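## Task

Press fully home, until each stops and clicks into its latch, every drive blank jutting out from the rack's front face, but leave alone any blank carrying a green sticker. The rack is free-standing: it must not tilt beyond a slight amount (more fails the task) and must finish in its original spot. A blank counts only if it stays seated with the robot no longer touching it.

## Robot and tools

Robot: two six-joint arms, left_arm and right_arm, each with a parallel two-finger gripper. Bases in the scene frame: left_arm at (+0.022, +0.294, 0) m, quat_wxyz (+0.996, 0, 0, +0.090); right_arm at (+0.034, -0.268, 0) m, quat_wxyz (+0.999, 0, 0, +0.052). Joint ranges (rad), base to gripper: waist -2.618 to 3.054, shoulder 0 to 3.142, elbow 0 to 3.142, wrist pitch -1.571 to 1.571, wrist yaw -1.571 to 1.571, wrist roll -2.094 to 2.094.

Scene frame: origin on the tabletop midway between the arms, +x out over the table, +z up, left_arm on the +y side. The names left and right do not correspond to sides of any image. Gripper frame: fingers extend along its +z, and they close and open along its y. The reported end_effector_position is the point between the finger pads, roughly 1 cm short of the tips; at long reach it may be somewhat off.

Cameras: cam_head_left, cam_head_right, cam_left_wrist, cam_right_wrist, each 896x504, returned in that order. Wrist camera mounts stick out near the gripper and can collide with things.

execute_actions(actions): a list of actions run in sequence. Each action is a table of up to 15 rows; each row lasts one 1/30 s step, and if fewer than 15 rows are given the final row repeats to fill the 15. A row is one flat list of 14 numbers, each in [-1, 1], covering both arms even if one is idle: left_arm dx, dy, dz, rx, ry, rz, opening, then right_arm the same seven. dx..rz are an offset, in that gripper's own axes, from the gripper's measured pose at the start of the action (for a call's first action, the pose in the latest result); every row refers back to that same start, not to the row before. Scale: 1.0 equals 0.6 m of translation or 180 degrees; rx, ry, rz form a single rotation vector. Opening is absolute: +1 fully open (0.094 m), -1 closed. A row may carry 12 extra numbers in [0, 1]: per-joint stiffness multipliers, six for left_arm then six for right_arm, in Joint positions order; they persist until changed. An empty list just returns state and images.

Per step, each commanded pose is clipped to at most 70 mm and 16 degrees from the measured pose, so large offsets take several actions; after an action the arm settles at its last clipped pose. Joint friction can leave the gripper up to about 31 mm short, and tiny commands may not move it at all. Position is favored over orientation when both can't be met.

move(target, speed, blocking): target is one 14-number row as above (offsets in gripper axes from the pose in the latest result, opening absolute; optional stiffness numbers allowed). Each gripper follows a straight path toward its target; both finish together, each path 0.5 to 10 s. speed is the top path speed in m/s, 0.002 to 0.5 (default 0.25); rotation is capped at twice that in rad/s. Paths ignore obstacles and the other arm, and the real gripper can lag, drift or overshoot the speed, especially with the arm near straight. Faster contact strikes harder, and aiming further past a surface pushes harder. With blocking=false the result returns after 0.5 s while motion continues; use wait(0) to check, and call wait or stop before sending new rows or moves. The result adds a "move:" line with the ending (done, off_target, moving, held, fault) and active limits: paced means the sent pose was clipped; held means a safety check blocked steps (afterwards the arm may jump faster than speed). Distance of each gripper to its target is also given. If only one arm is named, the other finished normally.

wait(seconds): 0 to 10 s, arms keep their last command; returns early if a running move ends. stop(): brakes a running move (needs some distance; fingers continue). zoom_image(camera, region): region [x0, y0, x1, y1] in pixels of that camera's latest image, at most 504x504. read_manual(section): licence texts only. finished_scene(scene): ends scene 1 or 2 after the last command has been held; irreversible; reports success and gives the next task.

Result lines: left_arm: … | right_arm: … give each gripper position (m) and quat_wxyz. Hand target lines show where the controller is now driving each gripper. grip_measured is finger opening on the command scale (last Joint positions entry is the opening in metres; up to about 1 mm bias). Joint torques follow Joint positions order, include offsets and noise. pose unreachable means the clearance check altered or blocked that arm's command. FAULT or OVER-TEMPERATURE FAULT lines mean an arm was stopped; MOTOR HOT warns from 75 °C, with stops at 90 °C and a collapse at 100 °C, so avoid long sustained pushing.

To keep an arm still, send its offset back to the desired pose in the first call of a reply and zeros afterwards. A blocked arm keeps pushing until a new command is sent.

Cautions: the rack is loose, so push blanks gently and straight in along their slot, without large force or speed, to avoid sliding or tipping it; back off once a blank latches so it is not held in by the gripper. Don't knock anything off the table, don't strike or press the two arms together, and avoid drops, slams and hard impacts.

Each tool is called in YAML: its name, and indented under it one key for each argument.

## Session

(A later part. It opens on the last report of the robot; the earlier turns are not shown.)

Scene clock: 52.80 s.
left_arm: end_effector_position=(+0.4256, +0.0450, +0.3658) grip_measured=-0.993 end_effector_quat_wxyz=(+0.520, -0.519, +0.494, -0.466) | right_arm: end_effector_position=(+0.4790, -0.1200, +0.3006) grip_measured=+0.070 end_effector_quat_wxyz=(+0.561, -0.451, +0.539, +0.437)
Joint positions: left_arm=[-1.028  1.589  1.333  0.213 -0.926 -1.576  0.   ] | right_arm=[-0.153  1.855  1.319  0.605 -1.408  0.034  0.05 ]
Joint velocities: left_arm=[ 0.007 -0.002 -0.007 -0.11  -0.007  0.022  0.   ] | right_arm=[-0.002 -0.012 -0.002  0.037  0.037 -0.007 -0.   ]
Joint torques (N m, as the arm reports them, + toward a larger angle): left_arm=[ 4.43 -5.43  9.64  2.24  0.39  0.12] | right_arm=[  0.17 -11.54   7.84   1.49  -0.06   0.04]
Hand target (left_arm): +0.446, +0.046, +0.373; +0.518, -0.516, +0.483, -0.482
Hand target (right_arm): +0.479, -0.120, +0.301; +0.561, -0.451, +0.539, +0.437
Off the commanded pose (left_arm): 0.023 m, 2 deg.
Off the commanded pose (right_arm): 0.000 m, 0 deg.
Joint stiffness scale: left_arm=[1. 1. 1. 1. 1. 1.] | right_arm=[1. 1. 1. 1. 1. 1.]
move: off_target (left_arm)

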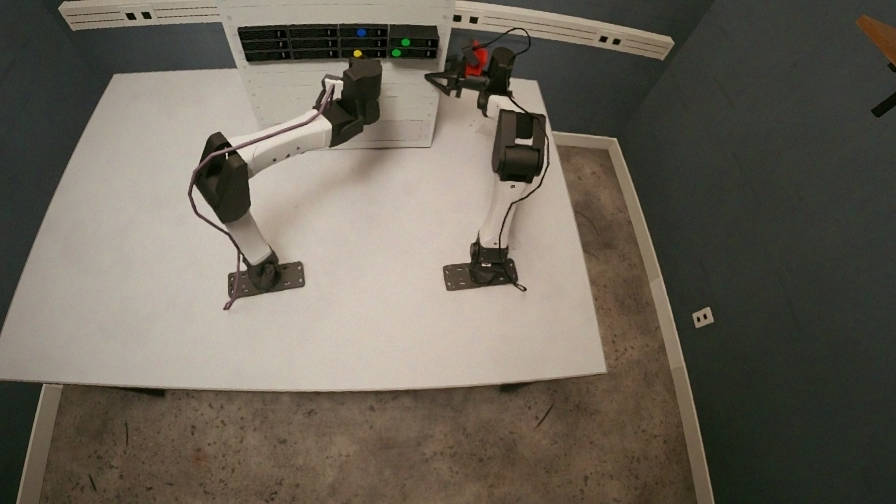

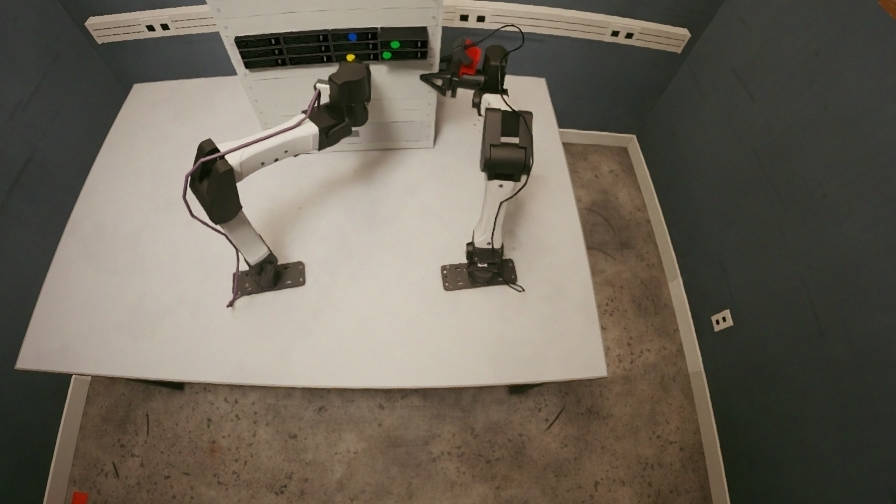

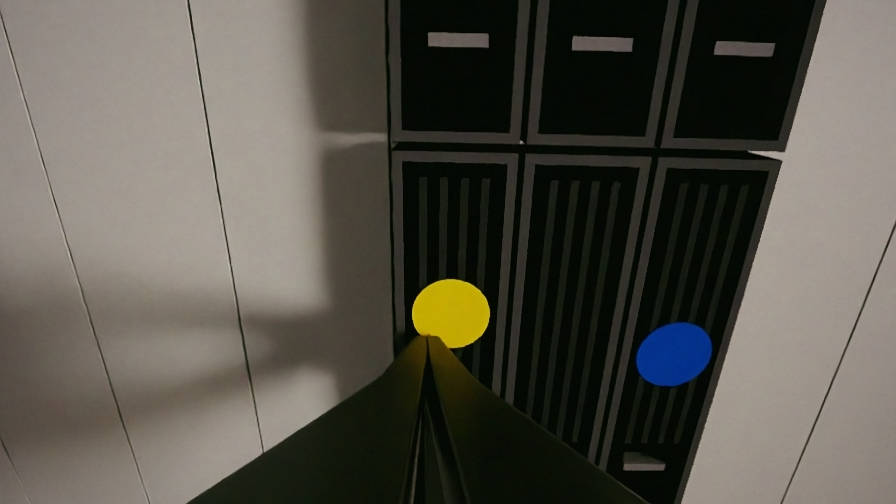

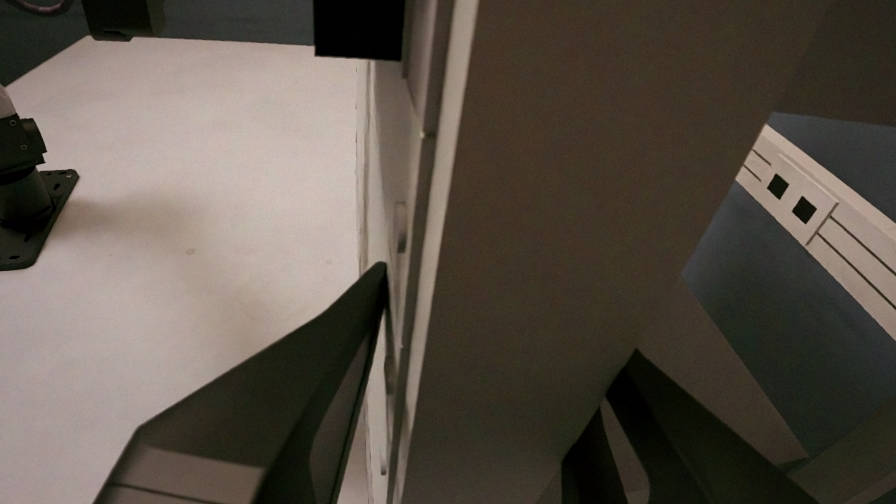

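move:
  target: [0.0762, 0.0525, -0.1143, 0.008, 0, -0.009, -1, 0, 0, 0, 0, 0, 0, 1]
  speed: 0.1

Scene clock: 54.83 s.
left_arm: end_effector_position=(+0.3593, -0.0008, +0.3478) grip_measured=-0.993 end_effector_quat_wxyz=(+0.512, -0.522, +0.474, -0.490) | right_arm: end_effector_position=(+0.4789, -0.1200, +0.3008) grip_measured=+1.000 end_effector_quat_wxyz=(+0.561, -0.452, +0.539, +0.437)
Joint positions: left_arm=[-1.256  1.589  1.223  0.38  -1.145 -1.583  0.   ] | right_arm=[-0.153  1.855  1.319  0.607 -1.408  0.034  0.094]
Joint velocities: left_arm=[-0.017  0.007 -0.002  0.022 -0.022  0.037  0.   ] | right_arm=[ 0.007  0.002 -0.002  0.007 -0.022  0.051  0.   ]
Joint torques (N m, as the arm reports them, + toward a larger angle): left_arm=[ 0.09 -6.83  5.78  1.73 -0.21  0.09] | right_arm=[  0.18 -11.52   7.84   1.48  -0.06   0.04]
Hand target (left_arm): +0.360, -0.004, +0.334; +0.519, -0.520, +0.481, -0.479
Hand target (right_arm): +0.479, -0.120, +0.301; +0.561, -0.451, +0.539, +0.437
Off the commanded pose (left_arm): 0.014 m, 2 deg.
Off the commanded pose (right_arm): 0.000 m, 0 deg.
Joint stiffness scale: left_arm=[1. 1. 1. 1. 1. 1.] | right_arm=[1. 1. 1. 1. 1. 1.]
move: off_target (left_arm)

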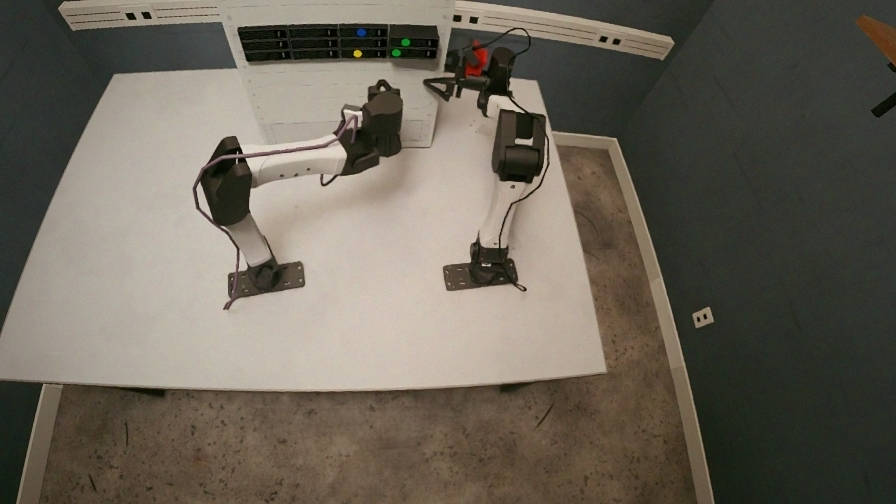

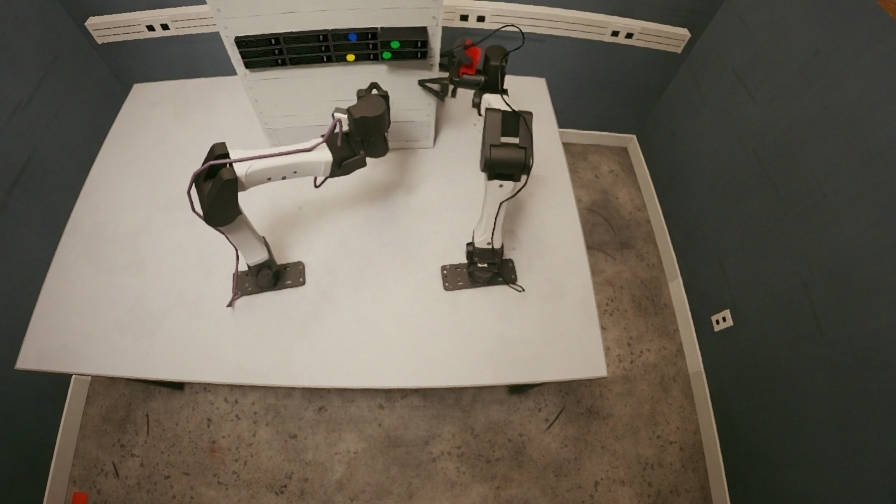

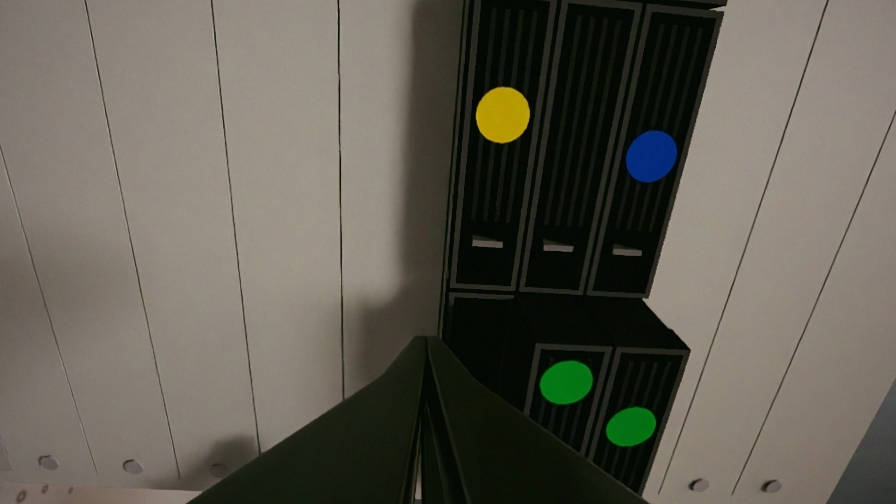

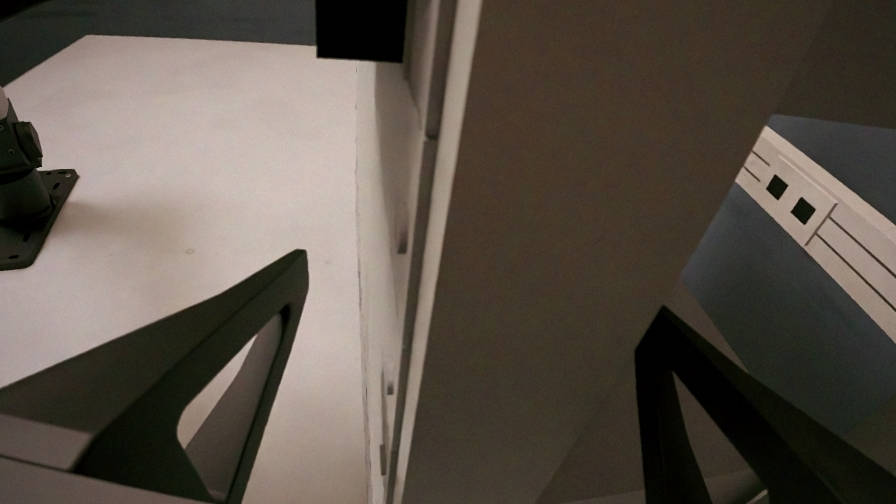

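zoom_image:
  camera: "cam_head_left"
  region: [220, 10, 460, 160]

Region (220, 10, 460, 160) of cam_head_left's 896x504 image, scaled by 2.100, with more detail than that image has; it fills the top 315 rows of this view, and the rest is white.

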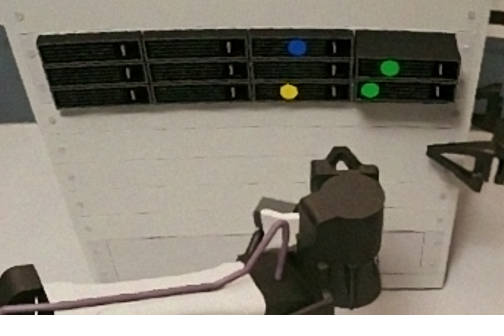

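finished_scene:
  scene: 1

The scene is finished: the task was done.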